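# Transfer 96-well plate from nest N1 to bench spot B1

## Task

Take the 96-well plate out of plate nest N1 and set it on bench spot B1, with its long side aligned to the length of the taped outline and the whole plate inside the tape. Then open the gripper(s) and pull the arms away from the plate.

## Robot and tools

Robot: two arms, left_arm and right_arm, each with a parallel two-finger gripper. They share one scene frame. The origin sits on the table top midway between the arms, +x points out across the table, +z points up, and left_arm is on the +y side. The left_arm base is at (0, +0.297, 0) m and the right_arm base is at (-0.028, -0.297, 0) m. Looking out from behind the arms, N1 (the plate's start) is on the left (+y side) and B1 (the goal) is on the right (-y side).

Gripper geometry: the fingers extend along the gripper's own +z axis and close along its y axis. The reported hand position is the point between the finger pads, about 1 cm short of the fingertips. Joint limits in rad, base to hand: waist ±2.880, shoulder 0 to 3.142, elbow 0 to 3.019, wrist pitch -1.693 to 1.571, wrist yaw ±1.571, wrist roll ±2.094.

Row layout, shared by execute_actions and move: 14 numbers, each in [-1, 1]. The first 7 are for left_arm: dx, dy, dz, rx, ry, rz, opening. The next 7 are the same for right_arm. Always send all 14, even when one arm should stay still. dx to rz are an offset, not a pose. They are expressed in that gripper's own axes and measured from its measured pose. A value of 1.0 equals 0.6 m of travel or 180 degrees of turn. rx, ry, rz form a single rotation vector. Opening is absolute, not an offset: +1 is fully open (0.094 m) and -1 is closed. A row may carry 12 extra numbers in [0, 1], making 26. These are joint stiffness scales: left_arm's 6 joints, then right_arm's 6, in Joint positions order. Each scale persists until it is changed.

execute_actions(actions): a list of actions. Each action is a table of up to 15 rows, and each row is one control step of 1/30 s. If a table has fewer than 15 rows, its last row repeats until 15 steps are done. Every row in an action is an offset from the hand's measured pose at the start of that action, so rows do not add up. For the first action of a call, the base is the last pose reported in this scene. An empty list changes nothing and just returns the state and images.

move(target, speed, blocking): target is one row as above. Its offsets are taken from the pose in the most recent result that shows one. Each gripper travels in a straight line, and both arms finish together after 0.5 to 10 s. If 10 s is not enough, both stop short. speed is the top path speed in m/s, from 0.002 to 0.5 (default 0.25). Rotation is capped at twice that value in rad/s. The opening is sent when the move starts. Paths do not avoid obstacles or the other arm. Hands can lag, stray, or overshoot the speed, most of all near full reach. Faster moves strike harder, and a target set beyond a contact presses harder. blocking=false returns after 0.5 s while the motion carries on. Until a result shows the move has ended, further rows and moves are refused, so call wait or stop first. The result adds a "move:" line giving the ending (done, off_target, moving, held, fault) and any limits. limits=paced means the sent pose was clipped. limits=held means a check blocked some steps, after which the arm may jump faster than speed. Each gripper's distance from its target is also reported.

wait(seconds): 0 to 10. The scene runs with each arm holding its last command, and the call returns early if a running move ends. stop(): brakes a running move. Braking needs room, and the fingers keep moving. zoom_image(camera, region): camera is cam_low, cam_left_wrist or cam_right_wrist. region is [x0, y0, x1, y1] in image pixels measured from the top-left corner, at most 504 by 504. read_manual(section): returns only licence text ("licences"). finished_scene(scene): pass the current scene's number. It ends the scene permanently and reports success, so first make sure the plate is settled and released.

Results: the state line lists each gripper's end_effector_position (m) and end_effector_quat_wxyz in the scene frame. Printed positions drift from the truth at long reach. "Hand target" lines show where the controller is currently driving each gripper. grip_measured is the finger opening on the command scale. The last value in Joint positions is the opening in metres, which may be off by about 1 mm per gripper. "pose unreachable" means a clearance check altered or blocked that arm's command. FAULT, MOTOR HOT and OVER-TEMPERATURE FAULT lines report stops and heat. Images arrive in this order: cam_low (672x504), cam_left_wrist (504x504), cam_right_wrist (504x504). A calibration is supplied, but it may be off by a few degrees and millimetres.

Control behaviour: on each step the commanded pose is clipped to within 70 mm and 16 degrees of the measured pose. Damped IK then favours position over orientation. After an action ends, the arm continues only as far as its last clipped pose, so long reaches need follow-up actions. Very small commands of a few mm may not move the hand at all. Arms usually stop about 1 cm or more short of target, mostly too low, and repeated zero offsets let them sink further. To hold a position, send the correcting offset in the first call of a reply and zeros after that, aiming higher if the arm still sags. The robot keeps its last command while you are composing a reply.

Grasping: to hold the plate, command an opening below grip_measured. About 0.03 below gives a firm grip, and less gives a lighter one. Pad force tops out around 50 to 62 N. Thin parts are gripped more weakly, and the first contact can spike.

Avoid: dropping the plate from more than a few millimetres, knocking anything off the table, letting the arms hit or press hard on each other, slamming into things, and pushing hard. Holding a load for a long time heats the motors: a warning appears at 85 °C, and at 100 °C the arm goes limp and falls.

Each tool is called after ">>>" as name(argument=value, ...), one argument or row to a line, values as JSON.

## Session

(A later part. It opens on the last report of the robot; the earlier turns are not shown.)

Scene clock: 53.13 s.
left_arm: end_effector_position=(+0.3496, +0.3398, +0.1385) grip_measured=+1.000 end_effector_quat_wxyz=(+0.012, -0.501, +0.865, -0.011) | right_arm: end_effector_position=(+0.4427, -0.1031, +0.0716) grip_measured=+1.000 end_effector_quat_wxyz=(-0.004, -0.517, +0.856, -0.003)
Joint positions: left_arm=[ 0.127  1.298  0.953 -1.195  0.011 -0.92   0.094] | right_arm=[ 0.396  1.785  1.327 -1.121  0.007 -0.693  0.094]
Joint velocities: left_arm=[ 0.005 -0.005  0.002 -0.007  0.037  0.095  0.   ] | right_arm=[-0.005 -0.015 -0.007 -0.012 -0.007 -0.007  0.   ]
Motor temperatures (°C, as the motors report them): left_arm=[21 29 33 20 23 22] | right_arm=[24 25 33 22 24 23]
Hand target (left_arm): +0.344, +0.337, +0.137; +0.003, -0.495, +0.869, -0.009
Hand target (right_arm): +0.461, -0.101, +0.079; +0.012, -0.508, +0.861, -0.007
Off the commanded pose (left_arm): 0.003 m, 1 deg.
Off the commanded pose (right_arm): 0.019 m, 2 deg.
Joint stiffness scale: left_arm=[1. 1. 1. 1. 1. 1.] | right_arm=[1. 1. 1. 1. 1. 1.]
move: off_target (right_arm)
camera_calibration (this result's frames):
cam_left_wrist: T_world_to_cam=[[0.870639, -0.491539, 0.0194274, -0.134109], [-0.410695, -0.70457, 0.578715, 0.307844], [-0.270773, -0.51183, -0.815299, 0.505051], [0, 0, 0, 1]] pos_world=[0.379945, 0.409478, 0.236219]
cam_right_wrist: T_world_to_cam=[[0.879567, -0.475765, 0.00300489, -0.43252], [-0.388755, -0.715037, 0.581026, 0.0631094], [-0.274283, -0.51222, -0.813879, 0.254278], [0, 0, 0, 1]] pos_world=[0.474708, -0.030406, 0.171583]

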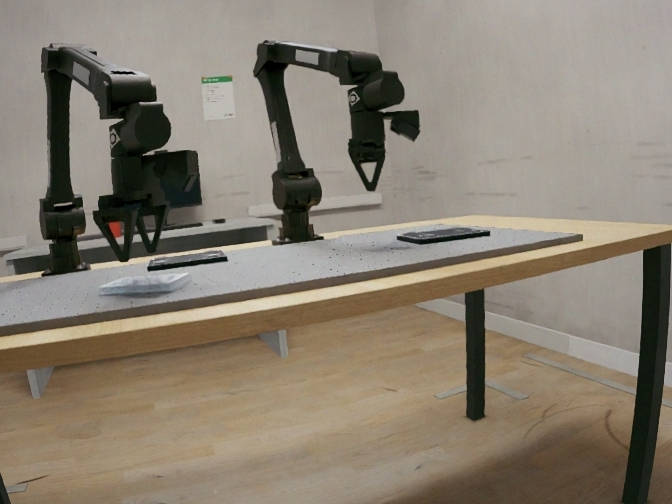

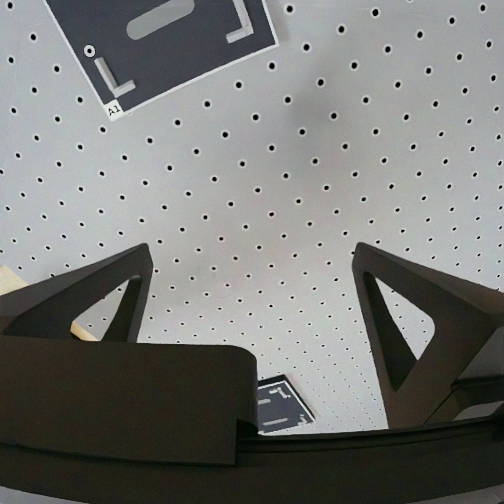

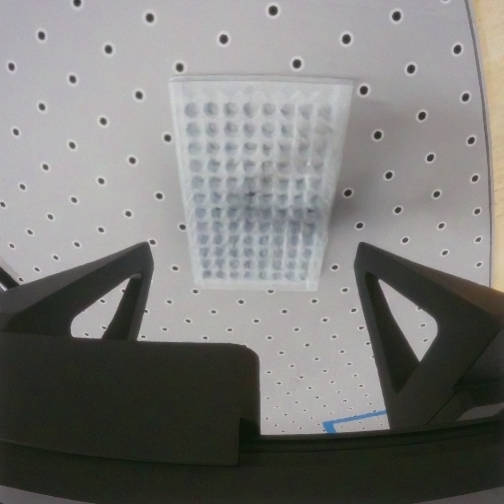

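>>> move(
  target=[0,0,0,0,0,0,1,-0.009,0,0.093,0,-0.003,0.005,1],
  speed=0.06,
)

Scene clock: 56.17 s.
left_arm: end_effector_position=(+0.3496, +0.3398, +0.1385) grip_measured=+1.000 end_effector_quat_wxyz=(+0.012, -0.500, +0.866, -0.011) | right_arm: end_effector_position=(+0.4483, -0.1004, +0.0302) grip_measured=+1.000 end_effector_quat_wxyz=(+0.008, -0.513, +0.858, -0.004)
Joint positions: left_arm=[ 0.127  1.298  0.953 -1.195  0.011 -0.918  0.094] | right_arm=[ 0.396  1.838  1.281 -0.997  0.005 -0.684  0.094]
Joint velocities: left_arm=[-0.005 -0.005  0.012  0.007 -0.095 -0.066  0.   ] | right_arm=[-0.015 -0.005 -0.002  0.002 -0.022 -0.051  0.   ]
Motor temperatures (°C, as the motors report them): left_arm=[21 28 33 20 23 22] | right_arm=[24 25 33 22 24 23]
Hand target (left_arm): +0.350, +0.340, +0.138; +0.012, -0.501, +0.865, -0.011
Hand target (right_arm): +0.444, -0.099, +0.016; -0.000, -0.510, +0.860, -0.001
Off the commanded pose (left_arm): 0.000 m, 0 deg.
Off the commanded pose (right_arm): 0.015 m, 1 deg.
Joint stiffness scale: left_arm=[1. 1. 1. 1. 1. 1.] | right_arm=[1. 1. 1. 1. 1. 1.]
move: off_target (right_arm)
camera_calibration (this result's frames):
cam_left_wrist: T_world_to_cam=[[0.869323, -0.493863, 0.0194028, -0.132856], [-0.412585, -0.70352, 0.578647, 0.308158], [-0.272122, -0.511037, -0.815347, 0.50526], [0, 0, 0, 1]] pos_world=[0.380129, 0.409389, 0.236226]
cam_right_wrist: T_world_to_cam=[[0.874788, -0.484232, 0.0162722, -0.43508], [-0.40781, -0.717765, 0.564362, 0.100016], [-0.261602, -0.500333, -0.825367, 0.219384], [0, 0, 0, 1]] pos_world=[0.478782, -0.0291262, 0.131707]

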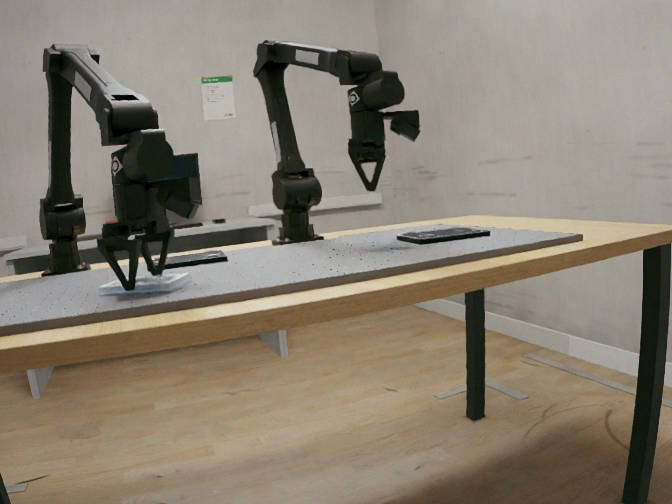

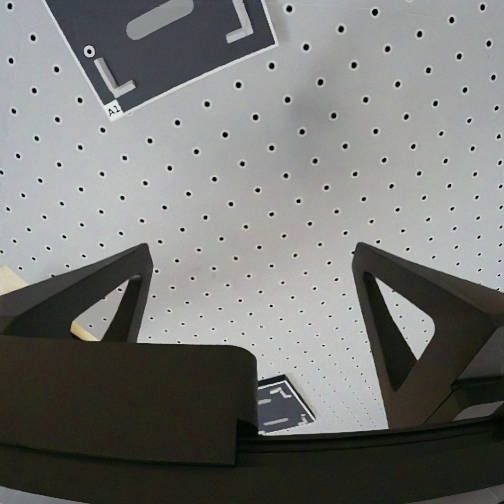

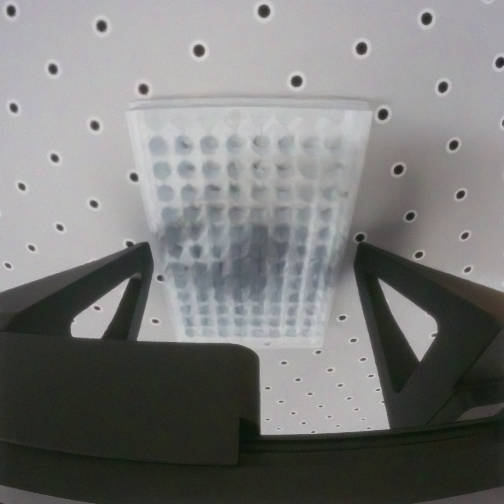

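>>> move(
  target=[0,0,0,0,0,0,1,0.005,0.008,0.031,-0.005,0.003,0,1],
  speed=0.04,
)

>>> move(
  target=[0,0,0,0,0,0,1,0,0,0,0,0,0,0.67],
)

Scene clock: 61.83 s.
left_arm: end_effector_position=(+0.3496, +0.3398, +0.1385) grip_measured=+1.000 end_effector_quat_wxyz=(+0.012, -0.500, +0.866, -0.011) | right_arm: end_effector_position=(+0.4465, -0.1007, +0.0269) grip_measured=+1.000 end_effector_quat_wxyz=(+0.009, -0.513, +0.858, -0.002)
Joint positions: left_arm=[ 0.127  1.298  0.953 -1.195  0.011 -0.918  0.094] | right_arm=[ 0.396  1.838  1.271 -0.986  0.002 -0.684  0.094]
Joint velocities: left_arm=[-0.005 -0.015 -0.017  0.002 -0.022  0.007  0.   ] | right_arm=[-0.015  0.005 -0.002  0.012 -0.007  0.081  0.   ]
Motor temperatures (°C, as the motors report them): left_arm=[21 28 33 20 23 22] | right_arm=[24 26 32 22 24 23]
Hand target (left_arm): +0.350, +0.340, +0.138; +0.012, -0.500, +0.866, -0.011
Hand target (right_arm): +0.443, -0.101, +0.012; -0.000, -0.513, +0.858, +0.001
Off the commanded pose (left_arm): 0.000 m, 0 deg.
Off the commanded pose (right_arm): 0.016 m, 1 deg.
Joint stiffness scale: left_arm=[1. 1. 1. 1. 1. 1.] | right_arm=[1. 1. 1. 1. 1. 1.]
move: off_target (right_arm)
camera_calibration (this result's frames):
cam_left_wrist: T_world_to_cam=[[0.869323, -0.493863, 0.0194028, -0.132856], [-0.412585, -0.70352, 0.578647, 0.308158], [-0.272122, -0.511037, -0.815347, 0.50526], [0, 0, 0, 1]] pos_world=[0.380129, 0.409389, 0.236226]
cam_right_wrist: T_world_to_cam=[[0.87462, -0.484573, 0.0151277, -0.433524], [-0.408268, -0.71935, 0.562008, 0.101112], [-0.261452, -0.49772, -0.826993, 0.2163], [0, 0, 0, 1]] pos_world=[0.477002, -0.0296827, 0.128611]

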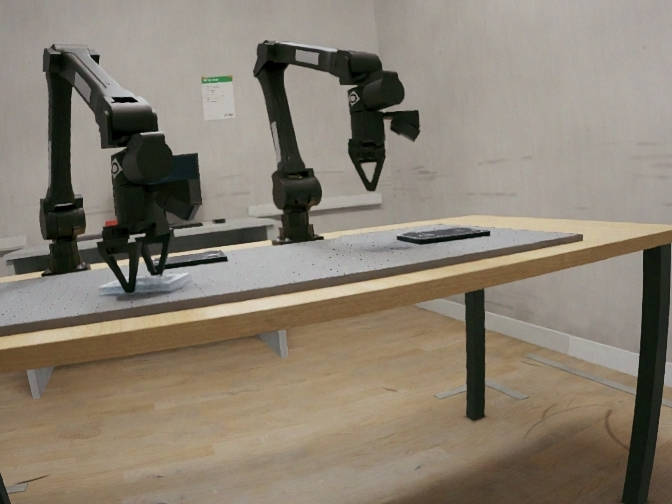

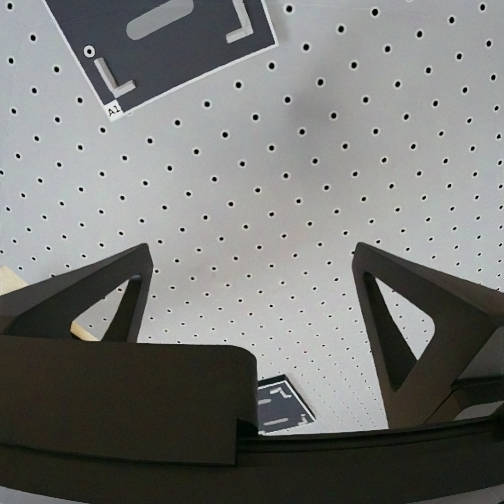

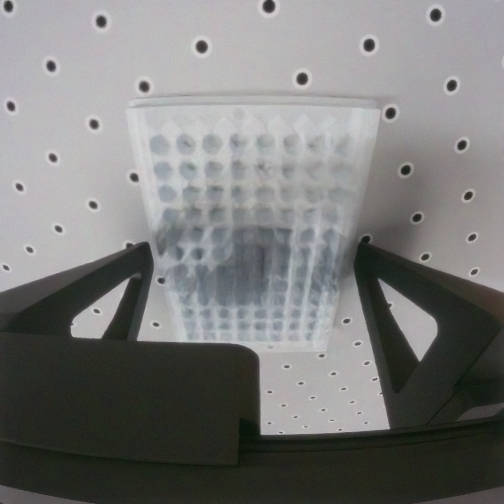

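Scene clock: 62.33 s.
left_arm: end_effector_position=(+0.3496, +0.3398, +0.1385) grip_measured=+1.000 end_effector_quat_wxyz=(+0.012, -0.500, +0.866, -0.011) | right_arm: end_effector_position=(+0.4465, -0.1007, +0.0269) grip_measured=+0.720 end_effector_quat_wxyz=(+0.009, -0.513, +0.858, -0.002)
Joint positions: left_arm=[ 0.127  1.298  0.953 -1.195  0.011 -0.918  0.094] | right_arm=[ 0.396  1.838  1.271 -0.986  0.002 -0.684  0.081]
Joint velocities: left_arm=[-0.015 -0.005 -0.017 -0.012 -0.066  0.022  0.   ] | right_arm=[-0.005 -0.005  0.007 -0.017  0.007 -0.007 -0.001]
Motor temperatures (°C, as the motors report them): left_arm=[21 27 33 20 23 22] | right_arm=[24 26 32 22 24 23]
Hand target (left_arm): +0.350, +0.340, +0.138; +0.012, -0.500, +0.866, -0.011
Hand target (right_arm): +0.447, -0.101, +0.027; +0.009, -0.513, +0.858, -0.002
Off the commanded pose (left_arm): 0.000 m, 0 deg.
Off the commanded pose (right_arm): 0.000 m, 0 deg.
Joint stiffness scale: left_arm=[1. 1. 1. 1. 1. 1.] | right_arm=[1. 1. 1. 1. 1. 1.]
move: done
camera_calibration (this result's frames):
cam_left_wrist: T_world_to_cam=[[0.869323, -0.493863, 0.0194028, -0.132856], [-0.412585, -0.70352, 0.578647, 0.308158], [-0.272122, -0.511037, -0.815347, 0.50526], [0, 0, 0, 1]] pos_world=[0.380129, 0.409389, 0.236226]
cam_right_wrist: T_world_to_cam=[[0.87462, -0.484573, 0.0151277, -0.433524], [-0.408268, -0.71935, 0.562008, 0.101112], [-0.261452, -0.49772, -0.826993, 0.2163], [0, 0, 0, 1]] pos_world=[0.477002, -0.0296827, 0.128611]

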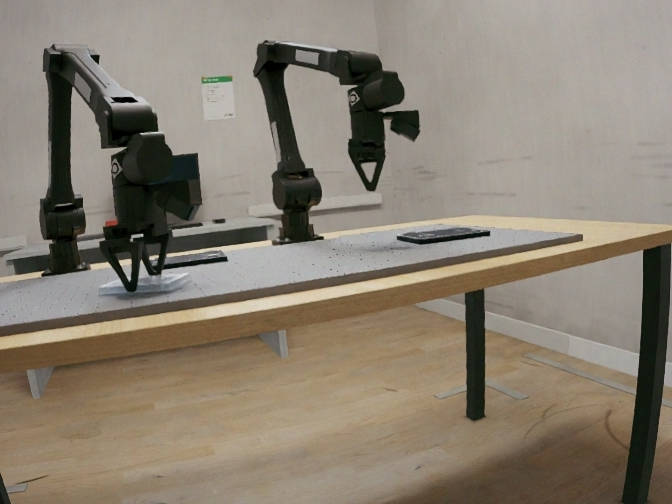

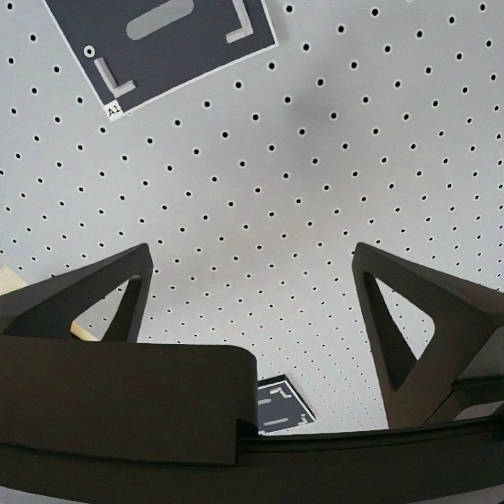

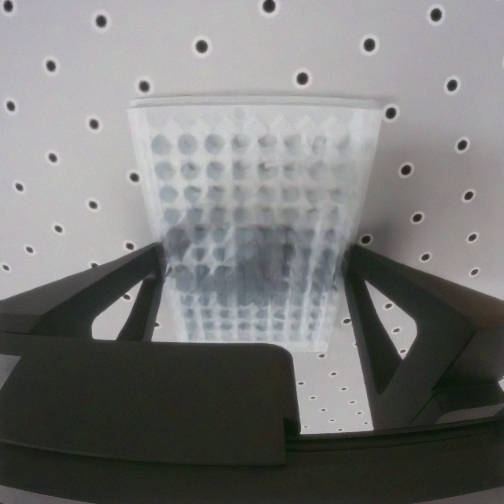

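>>> move(
  target=[0,0,0,0,0,0,1,0,0,-0.075,0,0,0,0.68],
  speed=0.08,
)

>>> move(
  target=[0,0,0,0,0,0,1,0.607,-0.378,-0.015,0.008,-0.004,-0.126,0.68],
)

Scene clock: 67.30 s.
left_arm: end_effector_position=(+0.3496, +0.3398, +0.1385) grip_measured=+1.000 end_effector_quat_wxyz=(+0.012, -0.500, +0.866, -0.011) | right_arm: end_effector_position=(+0.4304, -0.1074, +0.0551) grip_measured=+0.720 end_effector_quat_wxyz=(-0.008, -0.513, +0.858, +0.000)
Joint positions: left_arm=[ 0.127  1.298  0.953 -1.195  0.011 -0.918  0.094] | right_arm=[ 0.396  1.779  1.271 -1.078  0.002 -0.684  0.081]
Joint velocities: left_arm=[-0.005  0.005 -0.027 -0.022 -0.007 -0.007  0.   ] | right_arm=[-0.005  0.005 -0.012 -0.002  0.022 -0.037 -0.001]
Motor temperatures (°C, as the motors report them): left_arm=[21 27 33 20 23 22] | right_arm=[24 26 32 22 24 23]
Hand target (left_arm): +0.350, +0.340, +0.138; +0.012, -0.500, +0.866, -0.011
Hand target (right_arm): +0.446, -0.101, +0.072; +0.009, -0.513, +0.858, -0.002
Off the commanded pose (left_arm): 0.000 m, 0 deg.
Off the commanded pose (right_arm): 0.024 m, 2 deg.
Joint stiffness scale: left_arm=[1. 1. 1. 1. 1. 1.] | right_arm=[1. 1. 1. 1. 1. 1.]
move: off_target (right_arm)
camera_calibration (this result's frames):
cam_left_wrist: T_world_to_cam=[[0.869323, -0.493863, 0.0194028, -0.132856], [-0.412585, -0.70352, 0.578647, 0.308158], [-0.272122, -0.511037, -0.815347, 0.50526], [0, 0, 0, 1]] pos_world=[0.380129, 0.409389, 0.236226]
cam_right_wrist: T_world_to_cam=[[0.874763, -0.484513, -0.00599842, -0.421971], [-0.3903, -0.711894, 0.583843, 0.0657209], [-0.28715, -0.508383, -0.811844, 0.241148], [0, 0, 0, 1]] pos_world=[0.464022, -0.0350689, 0.154873]

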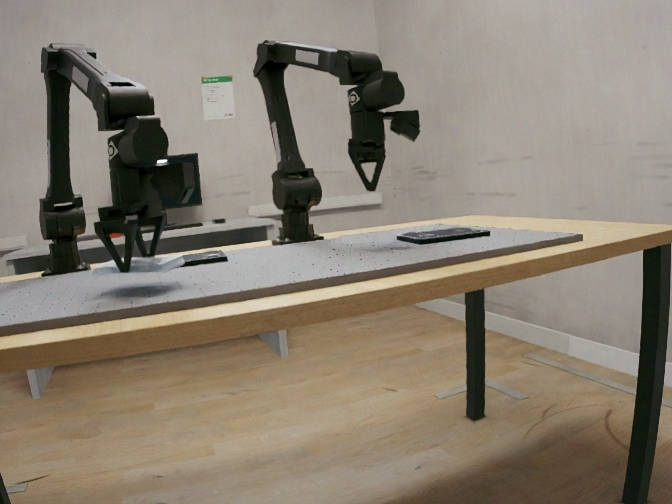

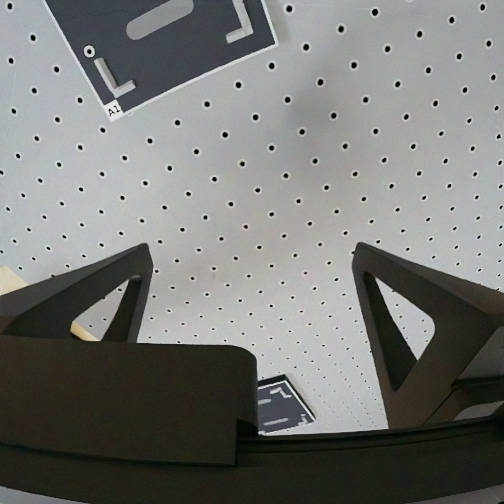

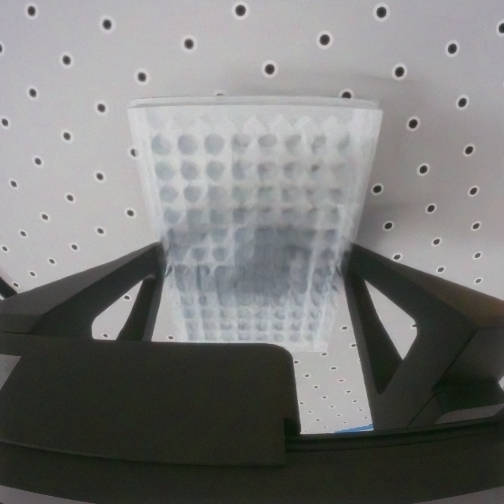

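Scene clock: 69.63 s.
left_arm: end_effector_position=(+0.3496, +0.3398, +0.1385) grip_measured=+1.000 end_effector_quat_wxyz=(+0.012, -0.500, +0.866, -0.011) | right_arm: end_effector_position=(+0.4431, -0.5327, +0.0589) grip_measured=+0.720 end_effector_quat_wxyz=(-0.001, -0.663, +0.748, +0.001)
Joint positions: left_arm=[ 0.127  1.298  0.953 -1.195  0.011 -0.918  0.094] | right_arm=[-0.46   1.838  1.367 -1.102  0.001 -1.913  0.081]
Joint velocities: left_arm=[-0.024 -0.005  0.002 -0.007  0.037 -0.007  0.   ] | right_arm=[ 0.005 -0.005  0.002  0.007 -0.037 -0.081 -0.001]
Motor temperatures (°C, as the motors report them): left_arm=[21 27 33 20 23 22] | right_arm=[24 26 32 22 24 23]
Hand target (left_arm): +0.350, +0.340, +0.138; +0.012, -0.500, +0.866, -0.011
Hand target (right_arm): +0.457, -0.534, +0.062; +0.002, -0.671, +0.741, -0.002
Off the commanded pose (left_arm): 0.000 m, 0 deg.
Off the commanded pose (right_arm): 0.017 m, 2 deg.
Joint stiffness scale: left_arm=[1. 1. 1. 1. 1. 1.] | right_arm=[1. 1. 1. 1. 1. 1.]
move: off_target (right_arm)
camera_calibration (this result's frames):
cam_left_wrist: T_world_to_cam=[[0.869323, -0.493863, 0.0194028, -0.132856], [-0.412585, -0.70352, 0.578647, 0.308158], [-0.272122, -0.511037, -0.815347, 0.50526], [0, 0, 0, 1]] pos_world=[0.380129, 0.409389, 0.236226]
cam_right_wrist: T_world_to_cam=[[0.991256, -0.131956, 0.000345251, -0.503378], [-0.108346, -0.812401, 0.572945, -0.412134], [-0.0753229, -0.567972, -0.819594, -0.0935173], [0, 0, 0, 1]] pos_world=[0.447279, -0.454357, 0.159658]

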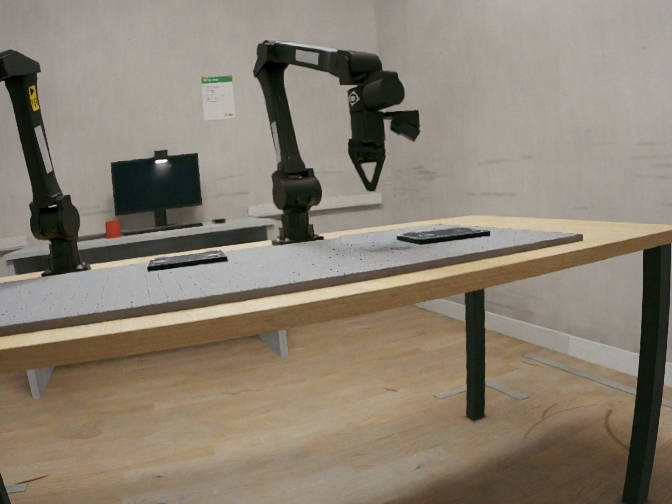

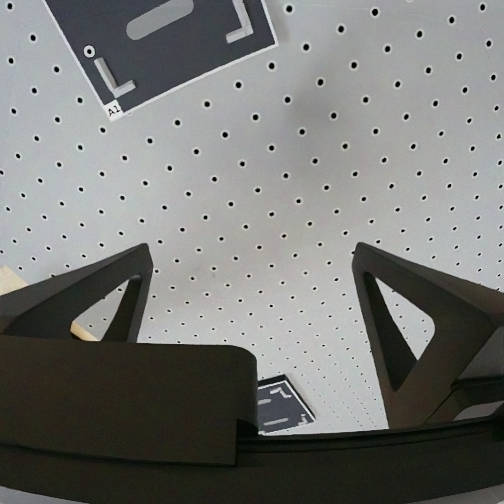

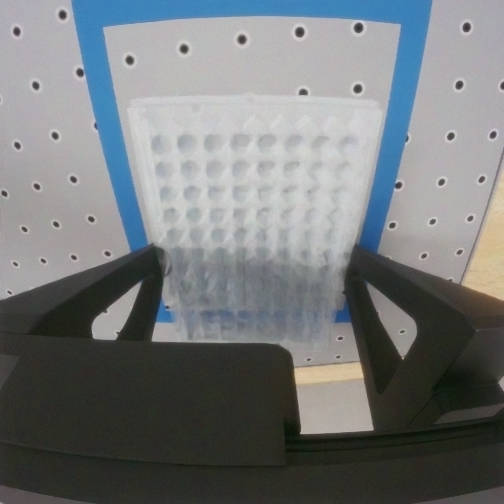

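>>> move(
  target=[0,0,0,0,0,0,1,-0.024,0.003,0.079,0,0,-0.004,0.68],
  speed=0.04,
)

Scene clock: 74.50 s.
left_arm: end_effector_position=(+0.3496, +0.3398, +0.1385) grip_measured=+1.000 end_effector_quat_wxyz=(+0.012, -0.500, +0.866, -0.011) | right_arm: end_effector_position=(+0.4432, -0.5234, +0.0270) grip_measured=+0.720 end_effector_quat_wxyz=(+0.002, -0.669, +0.743, -0.008)
Joint positions: left_arm=[ 0.127  1.298  0.953 -1.195  0.011 -0.918  0.094] | right_arm=[-0.444  1.859  1.304 -1.     0.001 -1.912  0.081]
Joint velocities: left_arm=[-0.005 -0.005  0.002 -0.002 -0.007  0.037  0.   ] | right_arm=[-0.005 -0.005 -0.027 -0.002 -0.037  0.007  0.   ]
Motor temperatures (°C, as the motors report them): left_arm=[21 27 33 20 23 22] | right_arm=[24 27 33 22 24 23]
Hand target (left_arm): +0.350, +0.340, +0.138; +0.012, -0.500, +0.866, -0.011
Hand target (right_arm): +0.443, -0.518, +0.012; -0.001, -0.668, +0.744, +0.001
Off the commanded pose (left_arm): 0.000 m, 0 deg.
Off the commanded pose (right_arm): 0.016 m, 1 deg.
Joint stiffness scale: left_arm=[1. 1. 1. 1. 1. 1.] | right_arm=[1. 1. 1. 1. 1. 1.]
move: off_target (right_arm)
camera_calibration (this result's frames):
cam_left_wrist: T_world_to_cam=[[0.869323, -0.493863, 0.0194028, -0.132856], [-0.412585, -0.70352, 0.578647, 0.308158], [-0.272122, -0.511037, -0.815347, 0.50526], [0, 0, 0, 1]] pos_world=[0.380129, 0.409389, 0.236226]
cam_right_wrist: T_world_to_cam=[[0.992974, -0.117129, 0.0168269, -0.495637], [-0.105262, -0.809362, 0.577801, -0.386269], [-0.0540581, -0.575512, -0.816004, -0.127805], [0, 0, 0, 1]] pos_world=[0.444586, -0.444238, 0.127237]

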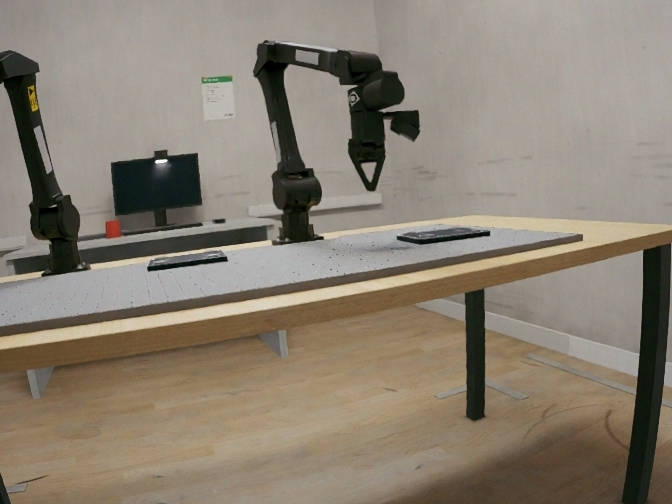

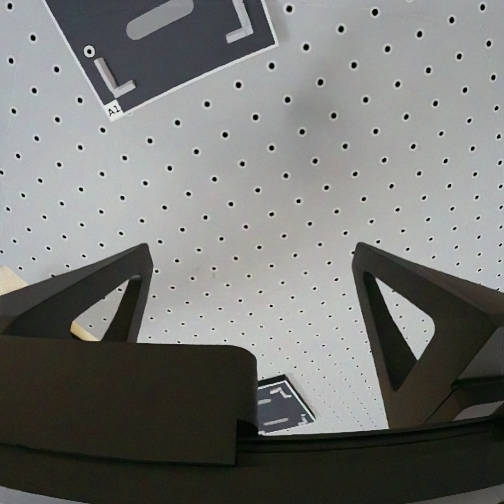

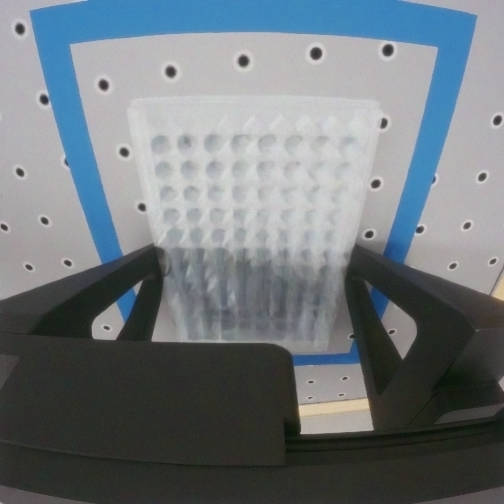

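>>> move(
  target=[0,0,0,0,0,0,1,0,0,0,0,0,0,1],
)

>>> move(
  target=[0,0,0,0,0,0,1,0.01,-0.028,-0.07,0.012,0.004,0,1],
  speed=0.08,
)

>>> move(
  target=[0,0,0,0,0,0,1,0,0,-0.24,0,0,0,1],
)

Scene clock: 79.40 s.
left_arm: end_effector_position=(+0.3496, +0.3398, +0.1385) grip_measured=+1.000 end_effector_quat_wxyz=(+0.012, -0.500, +0.866, -0.011) | right_arm: end_effector_position=(+0.4432, -0.5234, +0.0270) grip_measured=+0.999 end_effector_quat_wxyz=(+0.002, -0.669, +0.743, -0.008)
Joint positions: left_arm=[ 0.127  1.298  0.953 -1.195  0.011 -0.918  0.094] | right_arm=[-0.444  1.859  1.304 -1.     0.001 -1.912  0.094]
Joint velocities: left_arm=[ 0.005 -0.015  0.007 -0.017  0.022  0.022  0.   ] | right_arm=[-0.005 -0.015 -0.002 -0.007 -0.081  0.007 -0.   ]
Motor temperatures (°C, as the motors report them): left_arm=[21 26 33 20 23 22] | right_arm=[24 27 32 22 24 23]
Hand target (left_arm): +0.350, +0.340, +0.138; +0.012, -0.500, +0.866, -0.011
Hand target (right_arm): +0.443, -0.523, +0.027; +0.002, -0.669, +0.743, -0.008
Off the commanded pose (left_arm): 0.000 m, 0 deg.
Off the commanded pose (right_arm): 0.000 m, 0 deg.
Joint stiffness scale: left_arm=[1. 1. 1. 1. 1. 1.] | right_arm=[1. 1. 1. 1. 1. 1.]
move: done
camera_calibration (this result's frames):
cam_left_wrist: T_world_to_cam=[[0.869323, -0.493863, 0.0194028, -0.132856], [-0.412585, -0.70352, 0.578647, 0.308158], [-0.272122, -0.511037, -0.815347, 0.50526], [0, 0, 0, 1]] pos_world=[0.380129, 0.409389, 0.236226]
cam_right_wrist: T_world_to_cam=[[0.992974, -0.117129, 0.0168269, -0.495637], [-0.105262, -0.809362, 0.577801, -0.386269], [-0.0540581, -0.575512, -0.816004, -0.127805], [0, 0, 0, 1]] pos_world=[0.444586, -0.444238, 0.127237]

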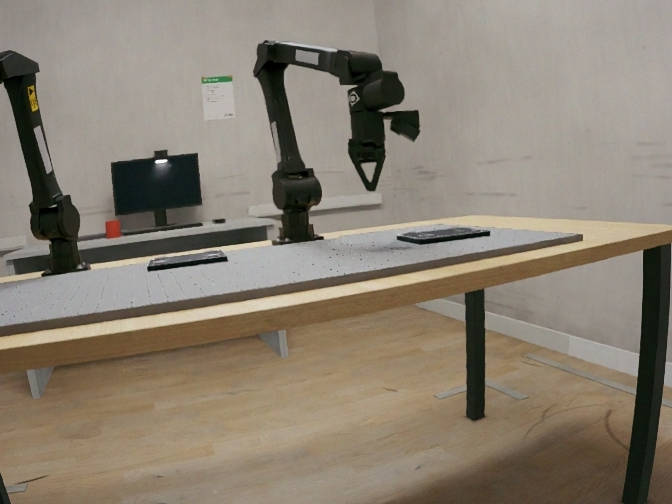

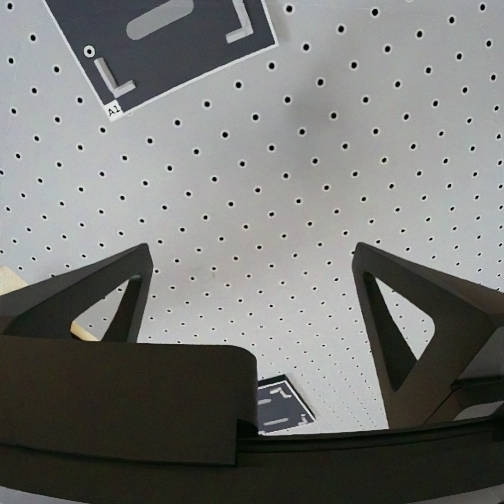

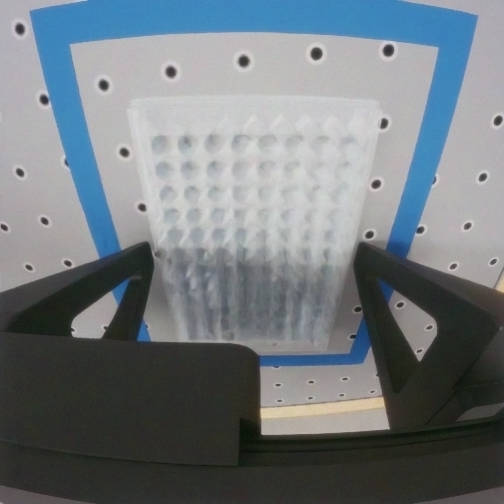

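Scene clock: 80.37 s.
left_arm: end_effector_position=(+0.3496, +0.3398, +0.1385) grip_measured=+1.000 end_effector_quat_wxyz=(+0.012, -0.500, +0.866, -0.011) | right_arm: end_effector_position=(+0.4467, -0.5251, +0.0553) grip_measured=+0.999 end_effector_quat_wxyz=(+0.005, -0.669, +0.743, -0.014)
Joint positions: left_arm=[ 0.127  1.298  0.953 -1.195  0.011 -0.918  0.094] | right_arm=[-0.444  1.823  1.335 -1.052  0.001 -1.912  0.094]
Joint velocities: left_arm=[-0.015  0.005  0.012 -0.002  0.007  0.081  0.   ] | right_arm=[-0.005  0.015 -0.002 -0.012  0.022 -0.051 -0.001]
Motor temperatures (°C, as the motors report them): left_arm=[21 26 33 20 23 22] | right_arm=[24 27 32 22 24 23]
Hand target (left_arm): +0.350, +0.340, +0.138; +0.012, -0.500, +0.866, -0.011
Hand target (right_arm): +0.458, -0.531, +0.069; +0.011, -0.668, +0.743, -0.026
Off the commanded pose (left_arm): 0.000 m, 0 deg.
Off the commanded pose (right_arm): 0.019 m, 1 deg.
Joint stiffness scale: left_arm=[1. 1. 1. 1. 1. 1.] | right_arm=[1. 1. 1. 1. 1. 1.]
move: off_target (right_arm)
camera_calibration (this result's frames):
cam_left_wrist: T_world_to_cam=[[0.869323, -0.493863, 0.0194028, -0.132856], [-0.412585, -0.70352, 0.578647, 0.308158], [-0.272122, -0.511037, -0.815347, 0.50526], [0, 0, 0, 1]] pos_world=[0.380129, 0.409389, 0.236226]
cam_right_wrist: T_world_to_cam=[[0.992665, -0.116981, 0.03054, -0.500352], [-0.11284, -0.805732, 0.581432, -0.398519], [-0.0434092, -0.580613, -0.813022, -0.113101], [0, 0, 0, 1]] pos_world=[0.446803, -0.445299, 0.155039]

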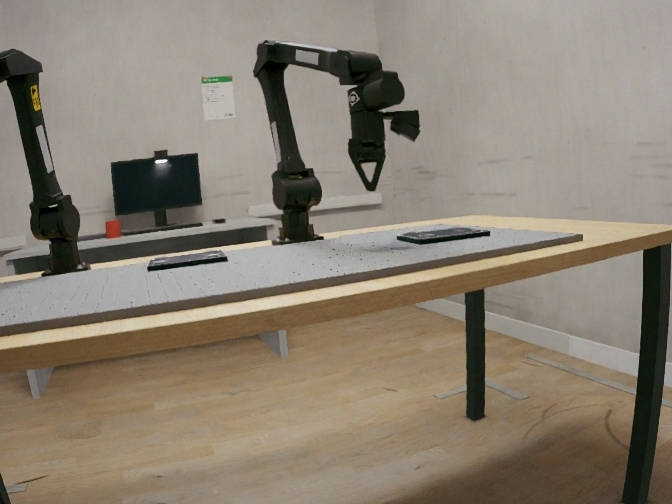

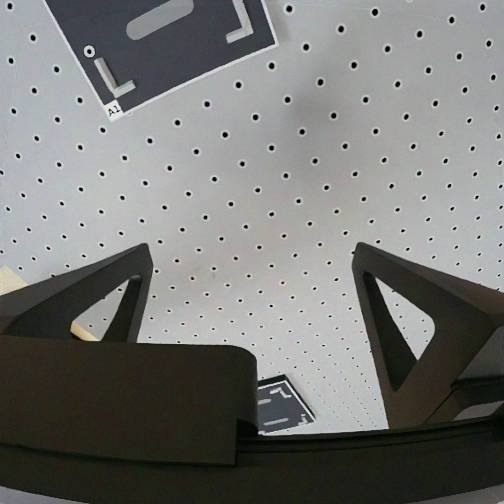

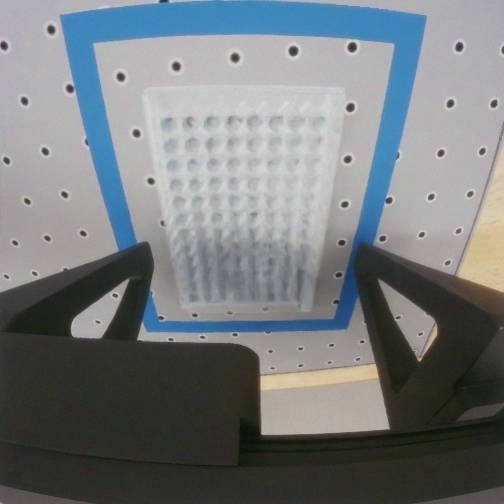

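Scene clock: 81.37 s.
left_arm: end_effector_position=(+0.3496, +0.3398, +0.1385) grip_measured=+1.000 end_effector_quat_wxyz=(+0.012, -0.500, +0.866, -0.011) | right_arm: end_effector_position=(+0.4364, -0.5202, +0.1946) grip_measured=+0.999 end_effector_quat_wxyz=(+0.005, -0.669, +0.743, -0.013)
Joint positions: left_arm=[ 0.127  1.298  0.953 -1.195  0.011 -0.918  0.094] | right_arm=[-0.444  1.682  1.527 -1.387  0.001 -1.912  0.094]
Joint velocities: left_arm=[ 0.005 -0.005  0.027  0.007  0.037  0.051  0.   ] | right_arm=[ 0.005  0.005 -0.012 -0.017 -0.037  0.007  0.   ]
Motor temperatures (°C, as the motors report them): left_arm=[21 26 33 20 23 22] | right_arm=[24 27 33 22 24 23]
Hand target (left_arm): +0.350, +0.340, +0.138; +0.012, -0.500, +0.866, -0.011
Hand target (right_arm): +0.443, -0.525, +0.199; +0.005, -0.669, +0.743, -0.014
Off the commanded pose (left_arm): 0.000 m, 0 deg.
Off the commanded pose (right_arm): 0.008 m, 0 deg.
Joint stiffness scale: left_arm=[1. 1. 1. 1. 1. 1.] | right_arm=[1. 1. 1. 1. 1. 1.]
move: done
camera_calibration (this result's frames):
cam_left_wrist: T_world_to_cam=[[0.869323, -0.493863, 0.0194028, -0.132856], [-0.412585, -0.70352, 0.578647, 0.308158], [-0.272122, -0.511037, -0.815347, 0.50526], [0, 0, 0, 1]] pos_world=[0.380129, 0.409389, 0.236226]
cam_right_wrist: T_world_to_cam=[[0.992716, -0.117005, 0.028736, -0.493525], [-0.11184, -0.806211, 0.580961, -0.477282], [-0.0448081, -0.579943, -0.813424, 0.0035688], [0, 0, 0, 1]] pos_world=[0.43671, -0.440465, 0.294367]

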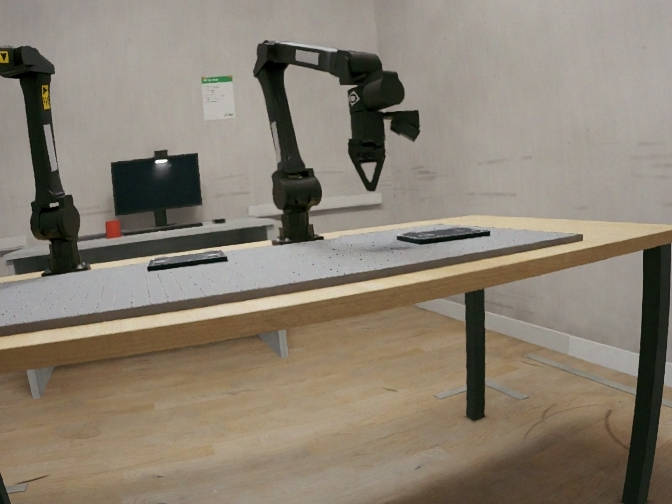

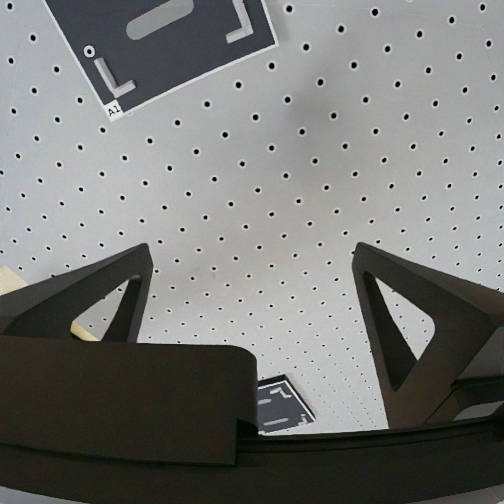

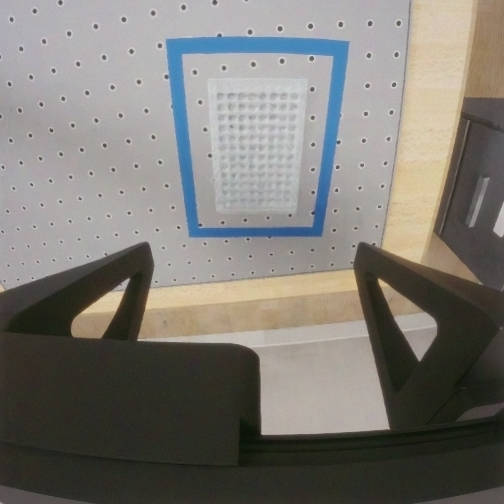

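>>> finished_scene(
  scene=2,
)

The scene is finished: the task was done.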